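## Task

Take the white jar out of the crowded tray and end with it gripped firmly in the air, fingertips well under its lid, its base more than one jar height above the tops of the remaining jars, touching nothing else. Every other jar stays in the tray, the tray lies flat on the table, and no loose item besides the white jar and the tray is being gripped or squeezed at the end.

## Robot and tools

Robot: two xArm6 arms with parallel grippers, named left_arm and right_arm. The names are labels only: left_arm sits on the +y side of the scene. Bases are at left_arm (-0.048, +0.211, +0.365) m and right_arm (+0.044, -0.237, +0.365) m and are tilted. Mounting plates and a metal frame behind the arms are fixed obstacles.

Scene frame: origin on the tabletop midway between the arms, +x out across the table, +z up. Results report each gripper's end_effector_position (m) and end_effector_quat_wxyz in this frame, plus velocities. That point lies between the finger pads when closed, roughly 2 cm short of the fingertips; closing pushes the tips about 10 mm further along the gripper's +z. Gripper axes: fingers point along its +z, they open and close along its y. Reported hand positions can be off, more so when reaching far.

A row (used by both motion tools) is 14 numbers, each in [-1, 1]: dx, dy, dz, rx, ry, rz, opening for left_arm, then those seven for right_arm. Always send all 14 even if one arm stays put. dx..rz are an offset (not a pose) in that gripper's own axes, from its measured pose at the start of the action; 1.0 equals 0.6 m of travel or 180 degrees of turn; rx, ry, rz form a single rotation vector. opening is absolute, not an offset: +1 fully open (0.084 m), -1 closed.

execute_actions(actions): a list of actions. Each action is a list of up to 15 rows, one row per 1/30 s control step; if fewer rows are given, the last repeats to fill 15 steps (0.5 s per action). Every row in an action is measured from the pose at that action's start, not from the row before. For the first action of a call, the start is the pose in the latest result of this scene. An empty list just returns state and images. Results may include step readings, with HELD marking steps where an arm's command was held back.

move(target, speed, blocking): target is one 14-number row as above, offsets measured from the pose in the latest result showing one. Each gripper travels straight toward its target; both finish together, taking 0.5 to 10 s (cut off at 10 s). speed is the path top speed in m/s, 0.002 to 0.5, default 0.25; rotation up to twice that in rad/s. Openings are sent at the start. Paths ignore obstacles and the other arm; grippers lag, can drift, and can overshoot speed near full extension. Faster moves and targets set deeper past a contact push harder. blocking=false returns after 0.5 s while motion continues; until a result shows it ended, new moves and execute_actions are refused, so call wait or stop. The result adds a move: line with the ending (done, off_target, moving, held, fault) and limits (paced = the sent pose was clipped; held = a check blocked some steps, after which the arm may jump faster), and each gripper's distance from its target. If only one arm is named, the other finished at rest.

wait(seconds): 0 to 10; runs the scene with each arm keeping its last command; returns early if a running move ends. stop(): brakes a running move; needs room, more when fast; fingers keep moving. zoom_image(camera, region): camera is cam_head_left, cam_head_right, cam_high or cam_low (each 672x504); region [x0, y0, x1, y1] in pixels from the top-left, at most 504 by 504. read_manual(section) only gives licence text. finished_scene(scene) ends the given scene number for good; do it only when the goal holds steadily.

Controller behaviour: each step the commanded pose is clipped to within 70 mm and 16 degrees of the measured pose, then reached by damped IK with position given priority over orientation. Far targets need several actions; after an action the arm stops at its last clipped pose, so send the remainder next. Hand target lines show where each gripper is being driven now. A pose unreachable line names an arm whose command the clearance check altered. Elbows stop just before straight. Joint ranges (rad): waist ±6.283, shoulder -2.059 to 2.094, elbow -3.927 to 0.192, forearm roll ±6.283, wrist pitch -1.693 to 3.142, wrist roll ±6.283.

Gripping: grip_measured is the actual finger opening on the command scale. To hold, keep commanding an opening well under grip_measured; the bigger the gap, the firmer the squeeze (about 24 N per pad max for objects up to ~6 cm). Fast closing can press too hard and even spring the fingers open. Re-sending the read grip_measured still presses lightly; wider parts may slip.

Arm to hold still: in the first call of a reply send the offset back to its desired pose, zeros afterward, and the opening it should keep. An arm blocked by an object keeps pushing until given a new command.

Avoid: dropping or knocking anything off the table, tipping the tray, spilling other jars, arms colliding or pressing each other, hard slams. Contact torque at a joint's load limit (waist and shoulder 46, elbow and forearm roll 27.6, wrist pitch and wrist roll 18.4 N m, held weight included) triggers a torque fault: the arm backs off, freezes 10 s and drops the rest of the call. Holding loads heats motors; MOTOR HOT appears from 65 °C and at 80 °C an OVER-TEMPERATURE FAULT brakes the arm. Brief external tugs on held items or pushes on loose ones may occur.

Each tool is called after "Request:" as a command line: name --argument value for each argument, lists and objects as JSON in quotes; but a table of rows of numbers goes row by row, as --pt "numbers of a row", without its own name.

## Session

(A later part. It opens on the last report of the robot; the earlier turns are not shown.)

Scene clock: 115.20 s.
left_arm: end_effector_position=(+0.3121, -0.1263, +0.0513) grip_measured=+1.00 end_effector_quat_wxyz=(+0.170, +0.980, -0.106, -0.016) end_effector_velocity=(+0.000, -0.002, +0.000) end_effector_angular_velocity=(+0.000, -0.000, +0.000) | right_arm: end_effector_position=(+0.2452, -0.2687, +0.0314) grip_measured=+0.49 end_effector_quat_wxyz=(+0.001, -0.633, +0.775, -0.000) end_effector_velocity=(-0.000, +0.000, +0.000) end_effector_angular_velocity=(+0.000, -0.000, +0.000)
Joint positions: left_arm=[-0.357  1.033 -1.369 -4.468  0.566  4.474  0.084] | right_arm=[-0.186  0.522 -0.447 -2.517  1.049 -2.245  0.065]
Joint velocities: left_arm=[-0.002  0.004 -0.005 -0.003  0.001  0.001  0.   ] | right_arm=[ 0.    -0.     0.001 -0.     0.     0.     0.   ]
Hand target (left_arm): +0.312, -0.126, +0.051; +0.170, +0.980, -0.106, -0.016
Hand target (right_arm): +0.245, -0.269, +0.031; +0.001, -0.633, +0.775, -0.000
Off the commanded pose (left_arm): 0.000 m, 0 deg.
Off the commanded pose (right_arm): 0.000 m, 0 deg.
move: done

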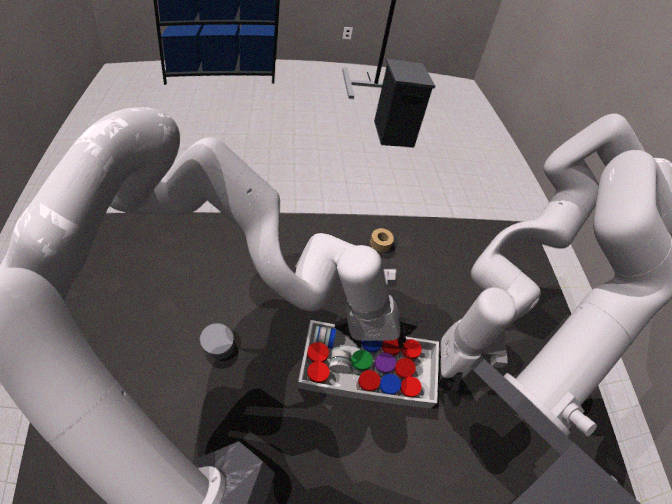

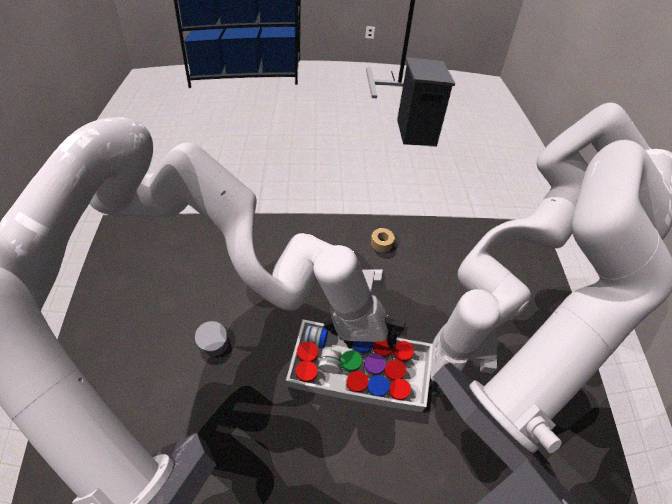

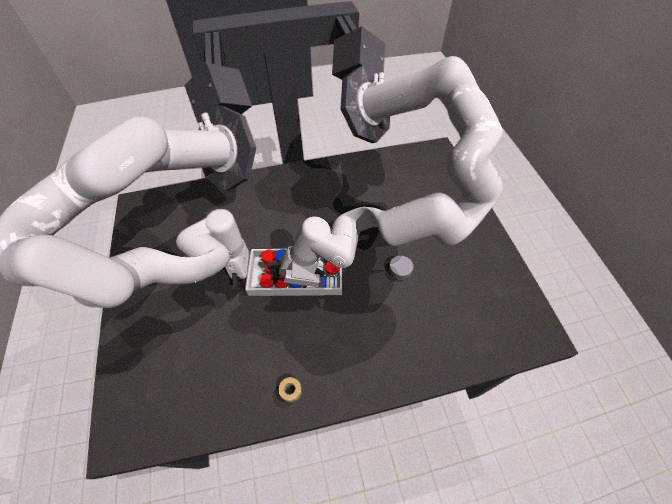

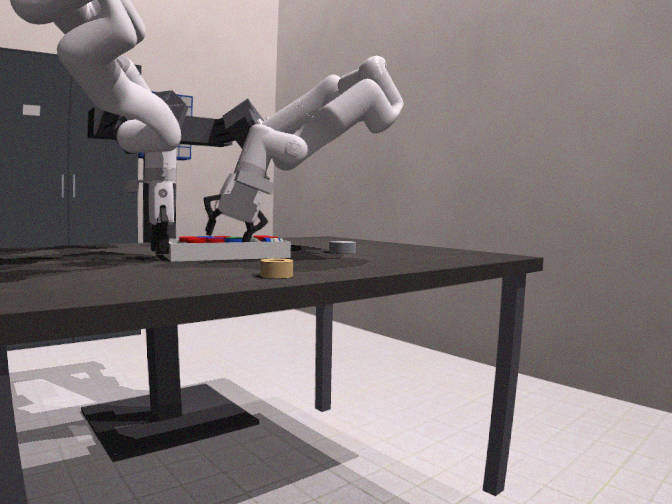

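Request:
move --target '[0,-0.031,-0.037,0,0,0,1,0,0,0,0,0,0,0.5]'

Request:
move --target '[-0.065,0.003,0.001,0,0,0,1,0,0,0,0,0,0,0.5]' --speed 0.05

Request:
move --target '[0,0.05,0.04,0,0,0,1,0,0,0,0,0,0,0.5]' --speed 0.03

Request:
zoom_image --camera "cam_head_left" --region '[290,300,450,420]'

Scene clock: 119.37 s.
left_arm: end_effector_position=(+0.3170, -0.1021, +0.0658) grip_measured=+1.00 end_effector_quat_wxyz=(+0.170, +0.980, -0.106, -0.016) end_effector_velocity=(+0.001, +0.002, +0.001) end_effector_angular_velocity=(+0.000, -0.000, +0.002) | right_arm: end_effector_position=(+0.2452, -0.2687, +0.0314) grip_measured=+0.49 end_effector_quat_wxyz=(+0.001, -0.633, +0.775, -0.000) end_effector_velocity=(+0.001, +0.000, -0.000) end_effector_angular_velocity=(-0.000, -0.002, +0.000)
Joint positions: left_arm=[-0.348  0.935 -1.267 -4.453  0.564  4.467  0.084] | right_arm=[-0.186  0.522 -0.447 -2.517  1.049 -2.245  0.065]
Joint velocities: left_arm=[ 0.001 -0.007  0.005 -0.    -0.    -0.001  0.   ] | right_arm=[ 0.001 -0.    -0.001 -0.    -0.    -0.    -0.   ]
Hand target (left_arm): +0.317, -0.102, +0.066; +0.170, +0.980, -0.106, -0.016
Hand target (right_arm): +0.245, -0.269, +0.031; +0.001, -0.633, +0.775, -0.000
Off the commanded pose (left_arm): 0.000 m, 0 deg.
Off the commanded pose (right_arm): 0.000 m, 0 deg.
move: done

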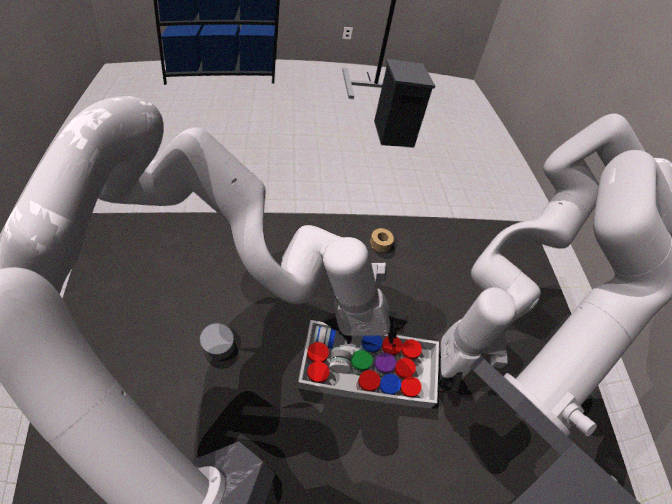

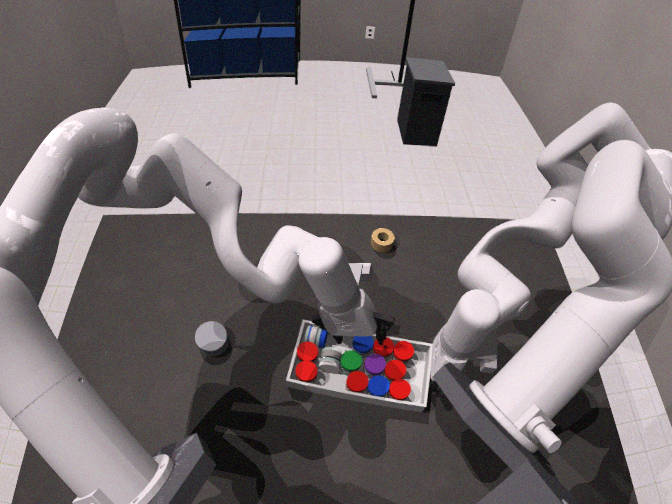

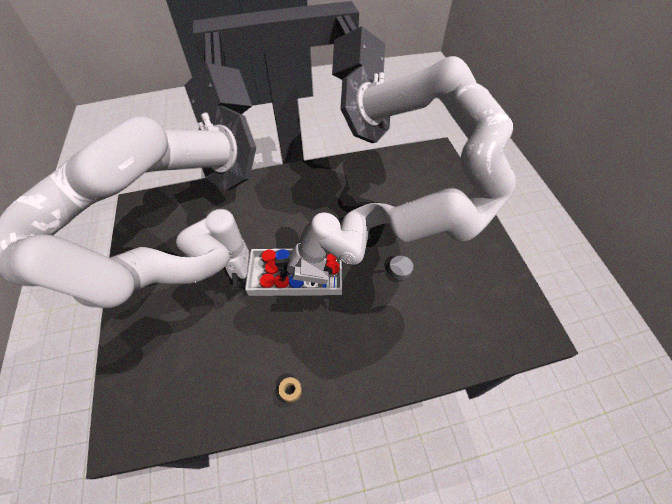

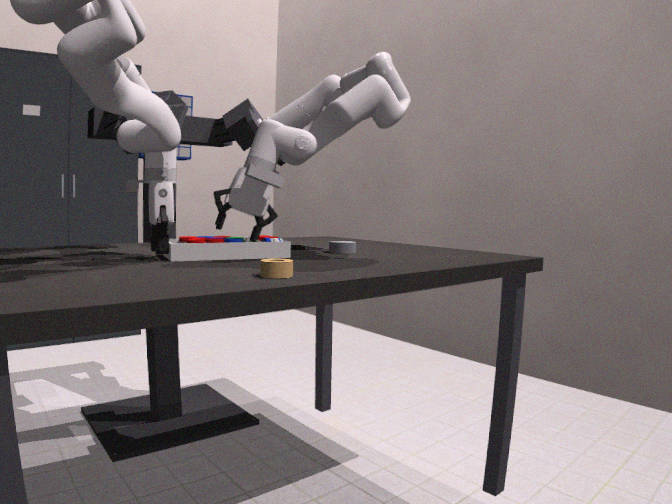

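Scene clock: 120.50 s.
left_arm: end_effector_position=(+0.2790, -0.0956, +0.0656) grip_measured=+1.00 end_effector_quat_wxyz=(+0.170, +0.980, -0.106, -0.016) end_effector_velocity=(-0.001, +0.000, +0.001) end_effector_angular_velocity=(-0.001, -0.002, +0.001) | right_arm: end_effector_position=(+0.2452, -0.2687, +0.0314) grip_measured=+0.49 end_effector_quat_wxyz=(+0.001, -0.633, +0.775, -0.000) end_effector_velocity=(-0.000, +0.000, +0.000) end_effector_angular_velocity=(+0.000, +0.000, +0.000)
Joint positions: left_arm=[-0.354  0.94  -1.192 -4.34   0.591  4.326  0.084] | right_arm=[-0.186  0.522 -0.447 -2.517  1.049 -2.245  0.065]
Joint velocities: left_arm=[-0.001 -0.     0.004  0.007  0.002 -0.009 -0.   ] | right_arm=[ 0.  0.  0.  0. -0. -0. -0.]
Hand target (left_arm): +0.279, -0.096, +0.066; +0.170, +0.980, -0.106, -0.016
Hand target (right_arm): +0.245, -0.269, +0.031; +0.001, -0.633, +0.775, -0.000
Off the commanded pose (left_arm): 0.001 m, 0 deg.
Off the commanded pose (right_arm): 0.000 m, 0 deg.
move: done

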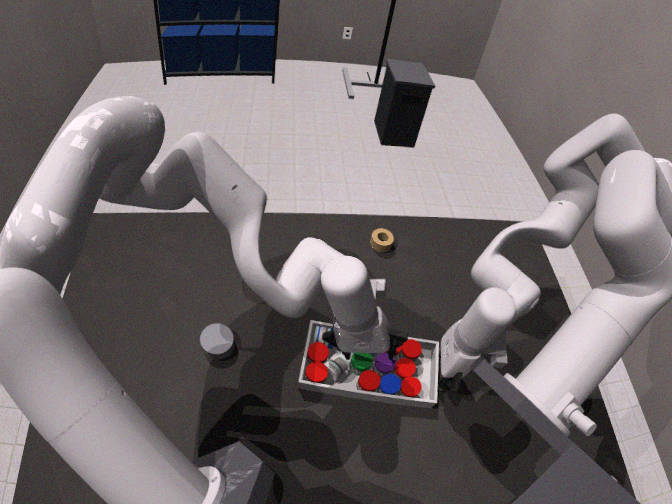

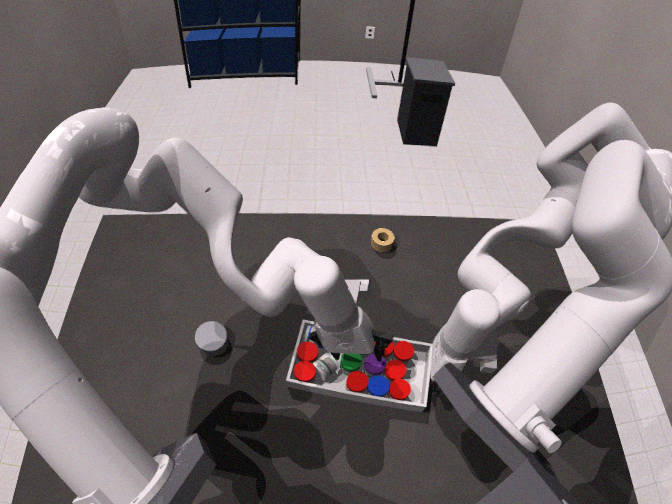

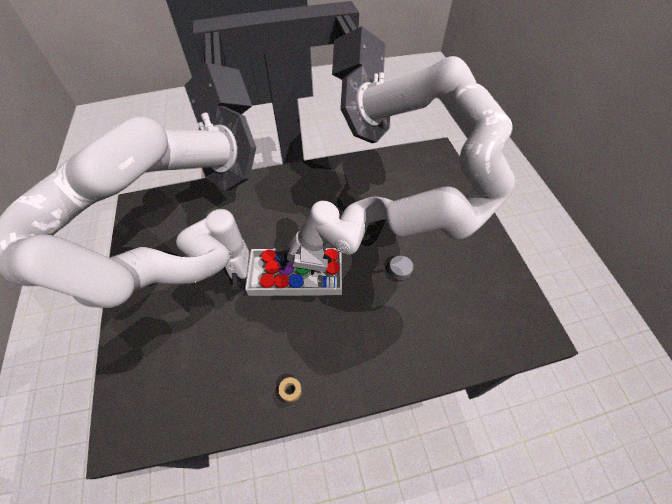

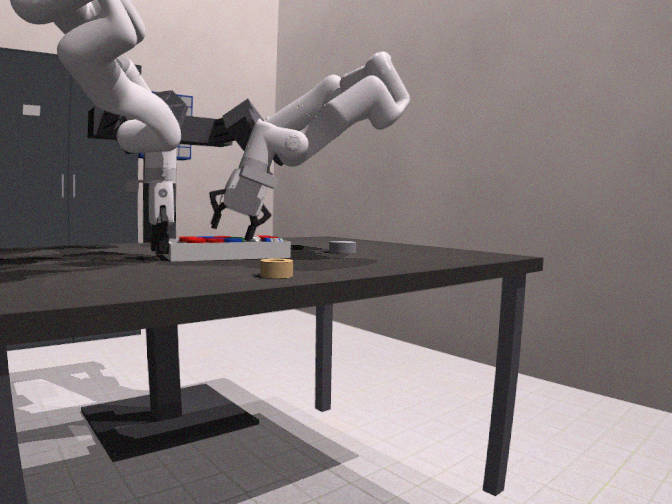

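Scene clock: 122.07 s.
left_arm: end_effector_position=(+0.2713, -0.1309, +0.0532) grip_measured=+1.00 end_effector_quat_wxyz=(+0.170, +0.980, -0.106, -0.016) end_effector_velocity=(+0.001, -0.001, -0.001) end_effector_angular_velocity=(+0.001, -0.001, +0.002) | right_arm: end_effector_position=(+0.2452, -0.2687, +0.0314) grip_measured=+0.49 end_effector_quat_wxyz=(+0.001, -0.633, +0.775, -0.000) end_effector_velocity=(-0.000, -0.000, +0.000) end_effector_angular_velocity=(-0.000, +0.001, +0.000)
Joint positions: left_arm=[-0.384  1.064 -1.32  -4.379  0.596  4.338  0.084] | right_arm=[-0.186  0.522 -0.447 -2.517  1.049 -2.245  0.065]
Joint velocities: left_arm=[-0.     0.005 -0.007 -0.002  0.001  0.001  0.   ] | right_arm=[-0.     0.     0.     0.    -0.    -0.001  0.   ]
Hand target (left_arm): +0.271, -0.131, +0.053; +0.170, +0.980, -0.106, -0.016
Hand target (right_arm): +0.245, -0.269, +0.031; +0.001, -0.633, +0.775, -0.000
Off the commanded pose (left_arm): 0.000 m, 0 deg.
Off the commanded pose (right_arm): 0.000 m, 0 deg.
move: done

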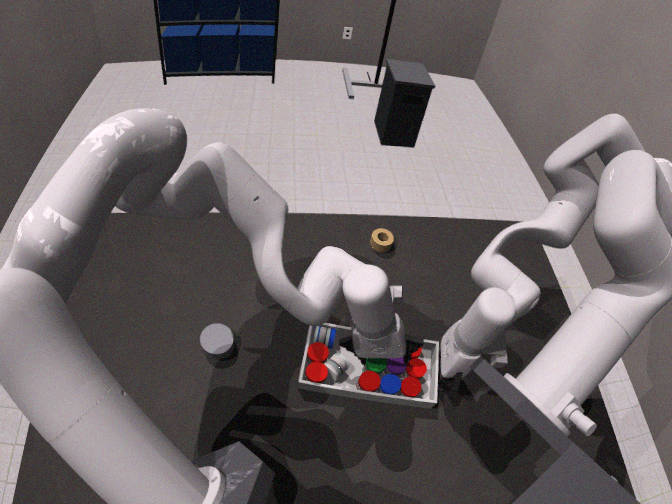

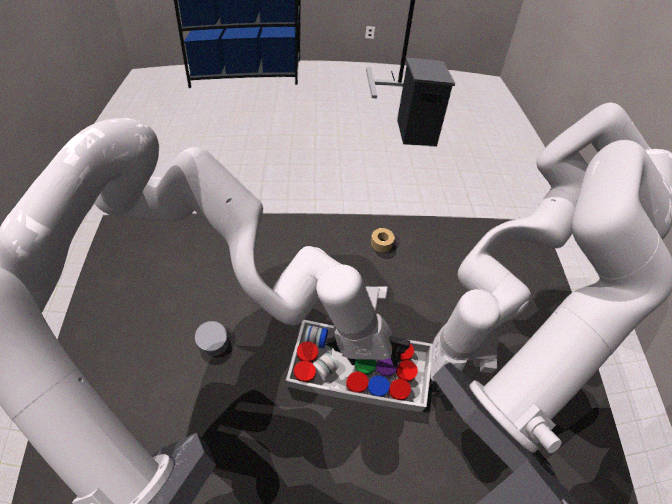

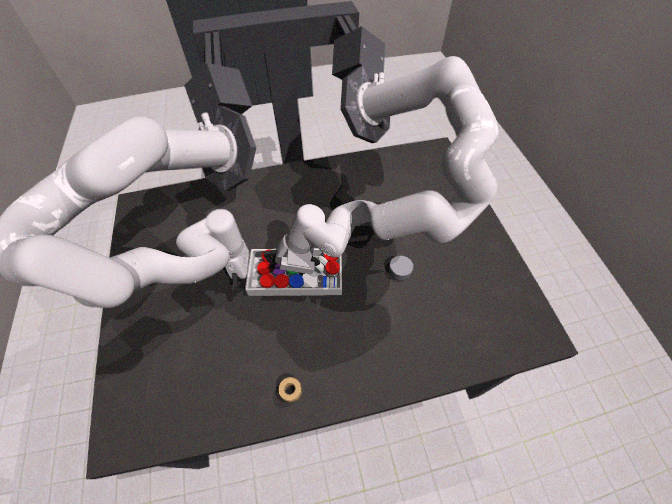

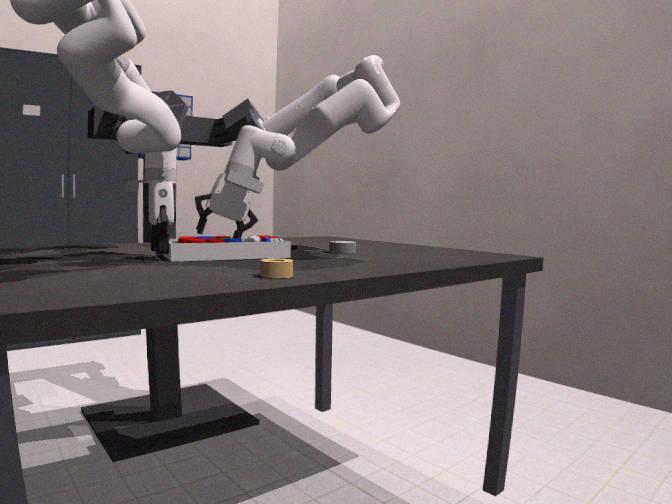

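Region (290, 300, 450, 420) of cam_head_left's 672x504 image, scaled by 3.150, with more detail than that image has; it fills the top 378 rows of this view, and the rest is white.

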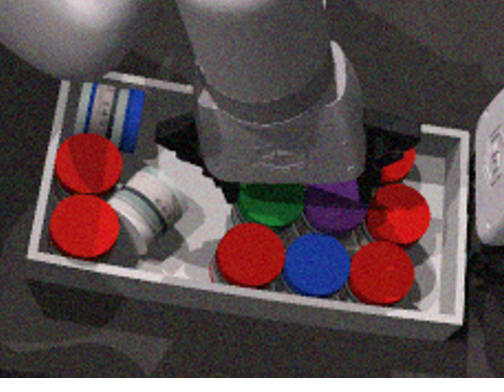

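Request:
move --target '[0,0,-0.07,0.109,0,0,0.3,0.04,0,0,0,0,0,0.5]'

Request:
move --target '[-0.02,-0.12,0.03,0,0,0.31,0.3,0,0,0,0,0,0,0.5]' --speed 0.45

Request:
zoom_image --camera "cam_head_left" --region '[290,300,450,420]'

Request:
zoom_image --camera "cam_high" --region '[265,235,355,300]'

Scene clock: 134.37 s.
left_arm: end_effector_position=(+0.2741, -0.1164, +0.0923) grip_measured=+0.29 end_effector_quat_wxyz=(+0.001, +0.994, -0.107, +0.003) end_effector_velocity=(-0.000, +0.000, +0.000) end_effector_angular_velocity=(+0.011, -0.000, -0.000) | right_arm: end_effector_position=(+0.2405, -0.2923, +0.0314) grip_measured=+0.49 end_effector_quat_wxyz=(+0.001, -0.633, +0.774, -0.000) end_effector_velocity=(-0.000, -0.001, -0.000) end_effector_angular_velocity=(+0.000, +0.000, -0.000)
Joint positions: left_arm=[-0.613  1.086 -1.343 -4.758  0.98   4.458  0.056] | right_arm=[-0.275  0.458 -0.413 -2.594  1.027 -2.27   0.065]
Joint velocities: left_arm=[-0.005  0.004 -0.006 -0.011  0.011  0.005 -0.   ] | right_arm=[-0.003 -0.001  0.001 -0.002 -0.001 -0.    -0.   ]
Hand target (left_arm): +0.274, -0.117, +0.093; +0.000, +0.994, -0.107, +0.003
Hand target (right_arm): +0.240, -0.292, +0.031; +0.001, -0.633, +0.774, -0.000
Off the commanded pose (left_arm): 0.001 m, 0 deg.
Off the commanded pose (right_arm): 0.000 m, 0 deg.
move: done

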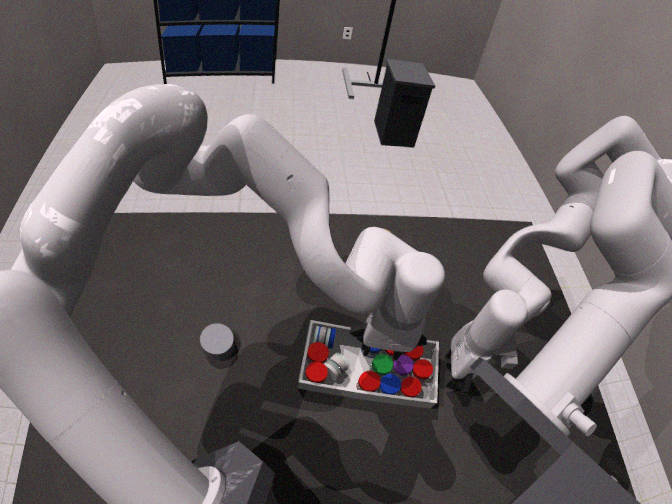

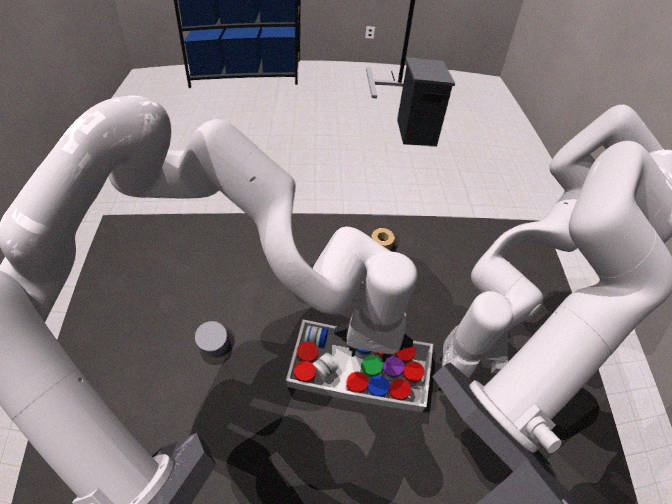

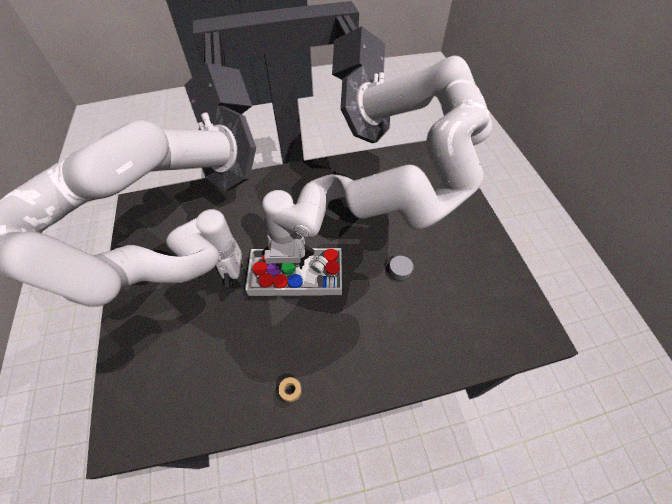

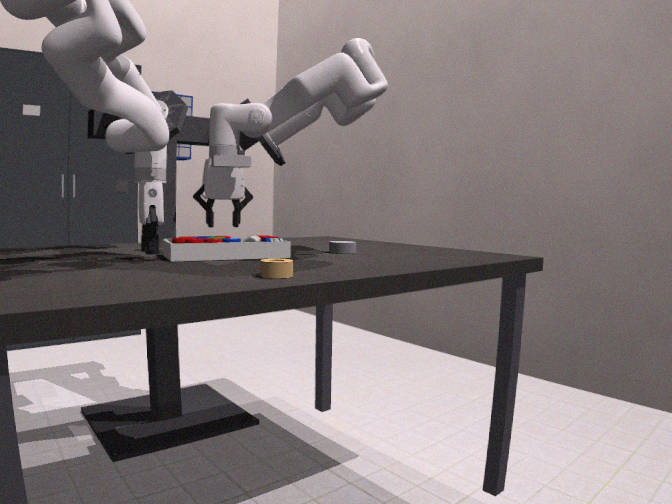

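Scene clock: 136.03 s.
left_arm: end_effector_position=(+0.2778, -0.0439, +0.0742) grip_measured=+0.29 end_effector_quat_wxyz=(-0.001, +0.829, -0.559, +0.003) end_effector_velocity=(+0.000, +0.001, +0.000) end_effector_angular_velocity=(-0.001, +0.000, -0.010) | right_arm: end_effector_position=(+0.2405, -0.2923, +0.0314) grip_measured=+0.49 end_effector_quat_wxyz=(+0.001, -0.633, +0.774, -0.000) end_effector_velocity=(+0.000, +0.000, +0.000) end_effector_angular_velocity=(+0.000, -0.000, -0.000)
Joint positions: left_arm=[-0.487  0.92  -1.125 -4.599  0.953  5.366  0.056] | right_arm=[-0.275  0.458 -0.413 -2.594  1.027 -2.27   0.065]
Joint velocities: left_arm=[ 0.001 -0.002  0.002  0.001 -0.001  0.01  -0.   ] | right_arm=[ 0.    -0.     0.     0.    -0.     0.001  0.   ]
Hand target (left_arm): +0.278, -0.044, +0.074; -0.001, +0.829, -0.560, +0.003
Hand target (right_arm): +0.240, -0.292, +0.031; +0.001, -0.633, +0.774, -0.000
Off the commanded pose (left_arm): 0.000 m, 0 deg.
Off the commanded pose (right_arm): 0.000 m, 0 deg.
move: done

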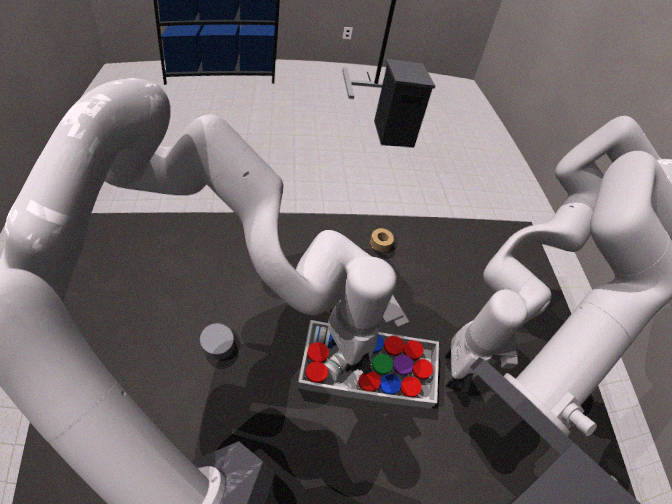

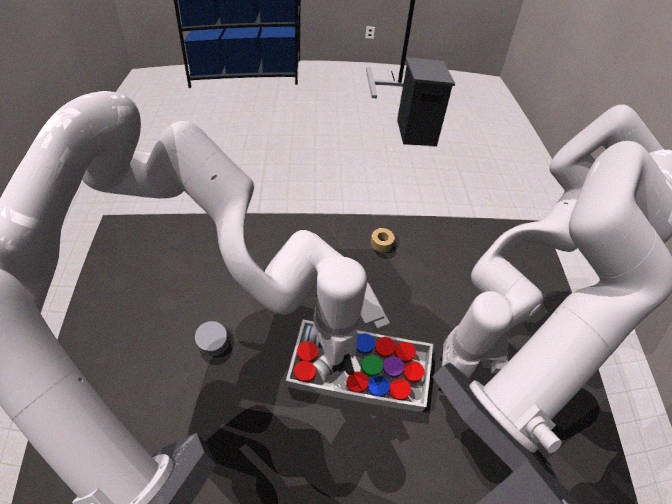

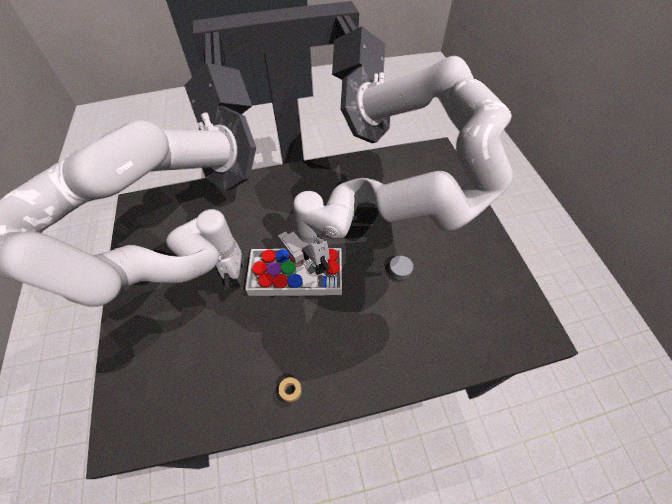

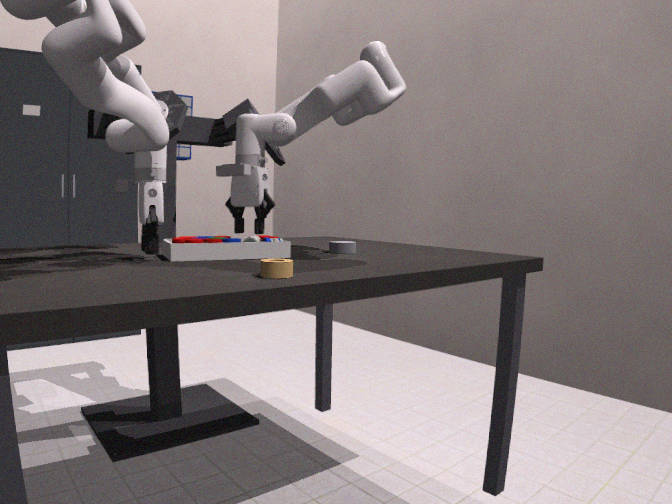

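Region (290, 300, 450, 420) of cam_head_left's 672x504 image, scaled by 3.150, with more detail than that image has; it fills the top 378 rows of this view, and the rest is white.

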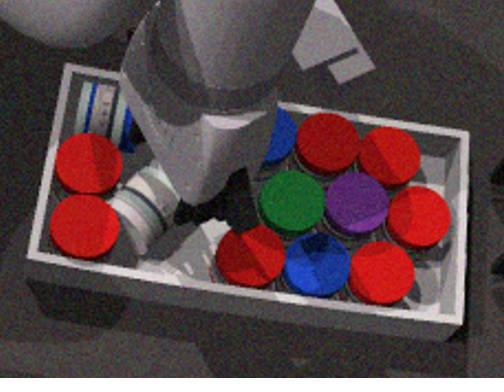

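Region (265, 235, 355, 300) of cam_high's 672x504 image, scaled by 5.600, with more detail than that image has.

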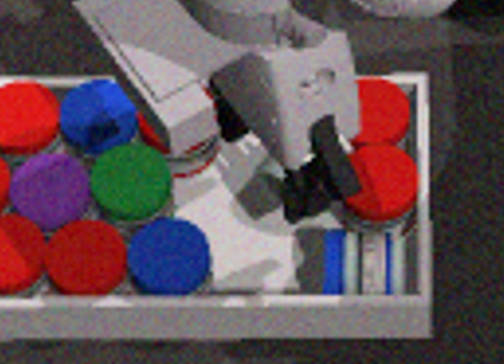

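Descend, slide toward the cap a bit, close.

Request:
move --target '[0,0,0.07,0,0,0,0.25,0,0,0,0,0,0,0.5]' --speed 0.05

Request:
move --target '[-0.017,0.006,0,0,0,-0.03,0.15,0,0,0,0,0,0,0.5]' --speed 0.05

Request:
zoom_image --camera "cam_head_left" --region '[290,320,400,400]'

Request:
zoom_image --camera "cam_high" --region '[265,235,355,300]'

Scene clock: 141.97 s.
left_arm: end_effector_position=(+0.2781, -0.0442, +0.0326) grip_measured=+0.24 end_effector_quat_wxyz=(-0.000, +0.829, -0.559, +0.003) end_effector_velocity=(+0.001, -0.000, -0.001) end_effector_angular_velocity=(-0.001, -0.002, -0.001) | right_arm: end_effector_position=(+0.2405, -0.2923, +0.0314) grip_measured=+0.49 end_effector_quat_wxyz=(+0.001, -0.633, +0.774, -0.000) end_effector_velocity=(+0.001, -0.000, -0.000) end_effector_angular_velocity=(-0.000, -0.001, -0.000)
Joint positions: left_arm=[-0.405  1.007 -1.212 -4.517  0.936  5.363  0.054] | right_arm=[-0.275  0.458 -0.413 -2.594  1.027 -2.27   0.065]
Joint velocities: left_arm=[ 0.003  0.003 -0.004  0.004 -0.001  0.001  0.   ] | right_arm=[-0.    -0.    -0.001 -0.    -0.    -0.     0.   ]
Hand target (left_arm): +0.278, -0.044, +0.032; -0.000, +0.829, -0.559, +0.003
Hand target (right_arm): +0.240, -0.292, +0.031; +0.001, -0.633, +0.774, -0.000
Off the commanded pose (left_arm): 0.000 m, 0 deg.
Off the commanded pose (right_arm): 0.000 m, 0 deg.
move: done

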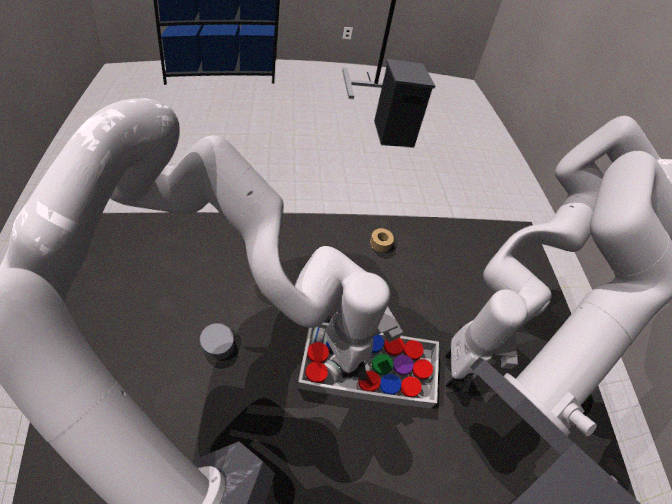

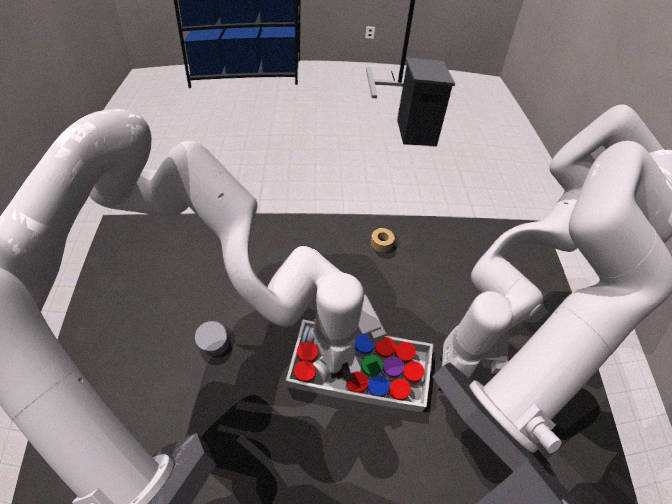

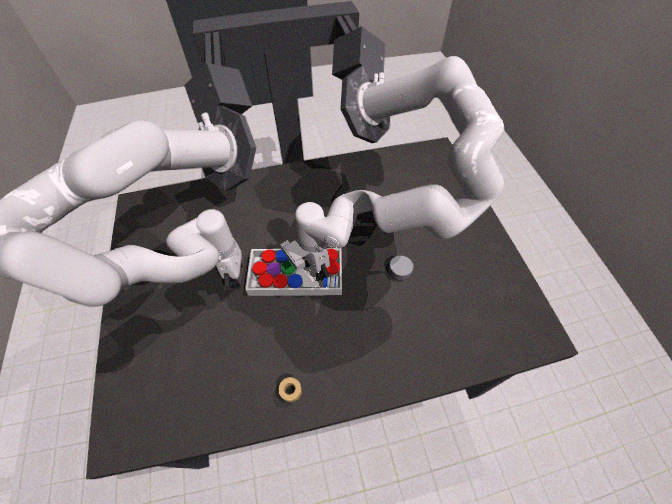

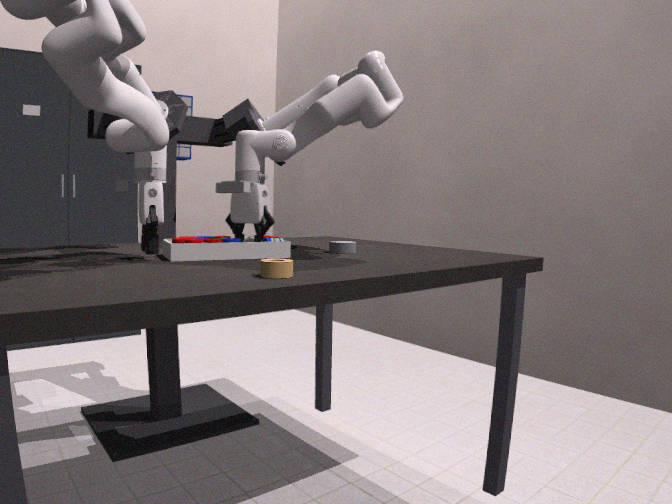

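Scene clock: 143.17 s.
left_arm: end_effector_position=(+0.2713, -0.0362, +0.0325) grip_measured=+0.14 end_effector_quat_wxyz=(-0.000, +0.854, -0.520, +0.003) end_effector_velocity=(-0.000, +0.000, +0.001) end_effector_angular_velocity=(-0.002, -0.001, +0.009) | right_arm: end_effector_position=(+0.2405, -0.2923, +0.0314) grip_measured=+0.49 end_effector_quat_wxyz=(+0.001, -0.633, +0.774, -0.000) end_effector_velocity=(+0.000, -0.000, -0.000) end_effector_angular_velocity=(-0.001, -0.001, -0.000)
Joint positions: left_arm=[-0.397  0.992 -1.177 -4.494  0.939  5.245  0.05 ] | right_arm=[-0.275  0.458 -0.413 -2.594  1.027 -2.27   0.065]
Joint velocities: left_arm=[-0.001 -0.002  0.003  0.003 -0.    -0.012  0.   ] | right_arm=[ 0.    -0.    -0.    -0.     0.001  0.     0.   ]
Hand target (left_arm): +0.271, -0.036, +0.033; -0.000, +0.854, -0.520, +0.003
Hand target (right_arm): +0.240, -0.292, +0.031; +0.001, -0.633, +0.774, -0.000
Off the commanded pose (left_arm): 0.000 m, 0 deg.
Off the commanded pose (right_arm): 0.000 m, 0 deg.
move: done

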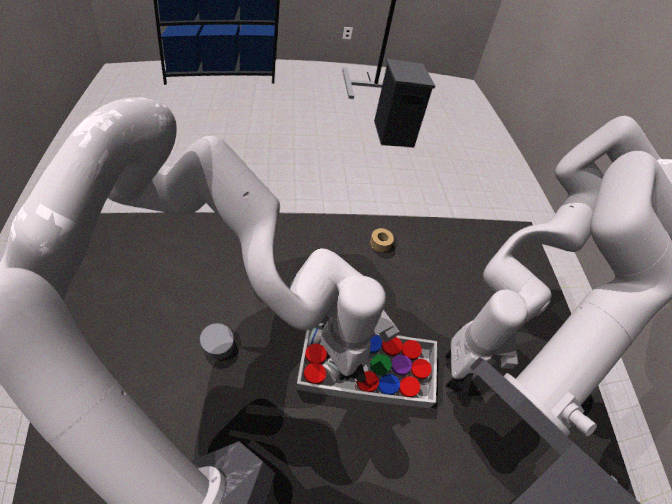

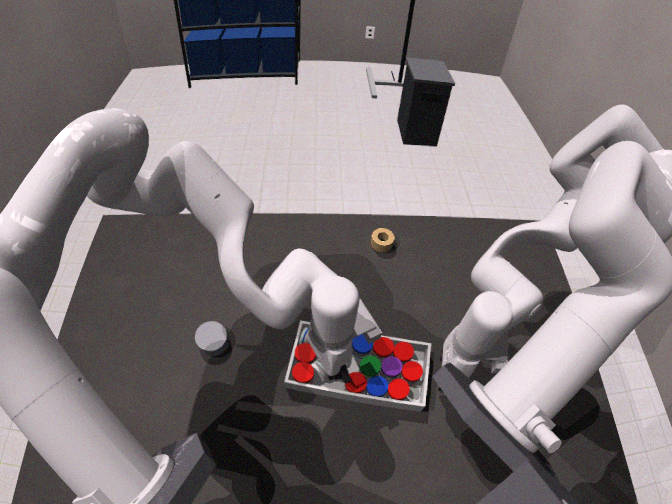

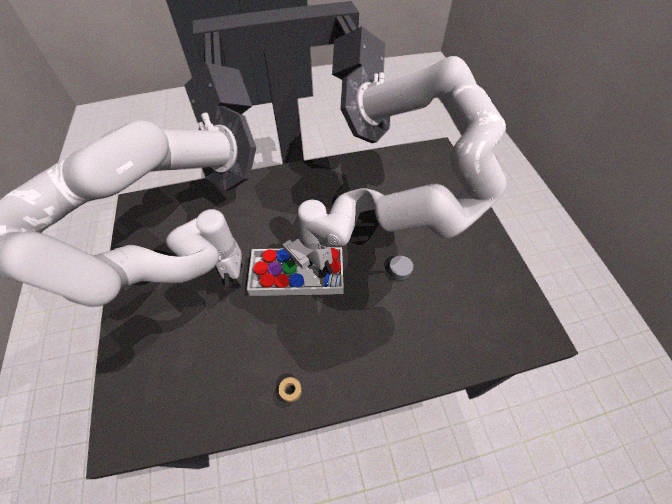

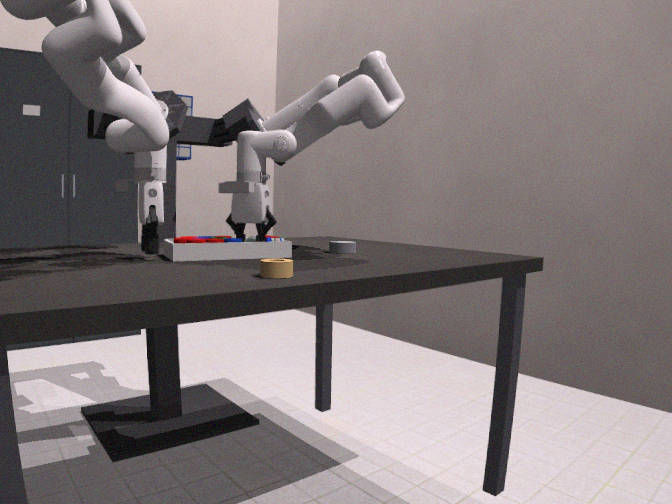

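Region (290, 320, 400, 400) of cam_head_left's 672x504 image, scaled by 4.582, with more detail than that image has; it fills the top 367 rows of this view, and the rest is white.

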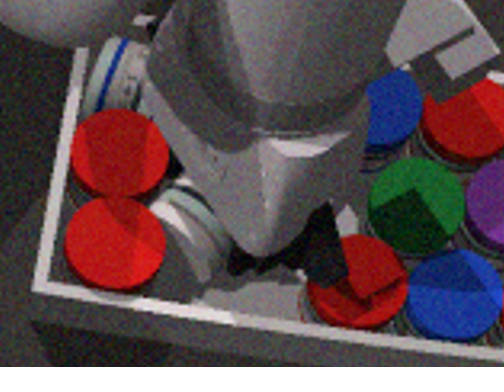

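Region (265, 235, 355, 300) of cam_high's 672x504 image, scaled by 5.600, with more detail than that image has.

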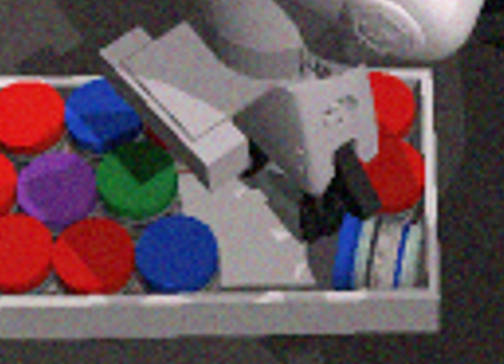

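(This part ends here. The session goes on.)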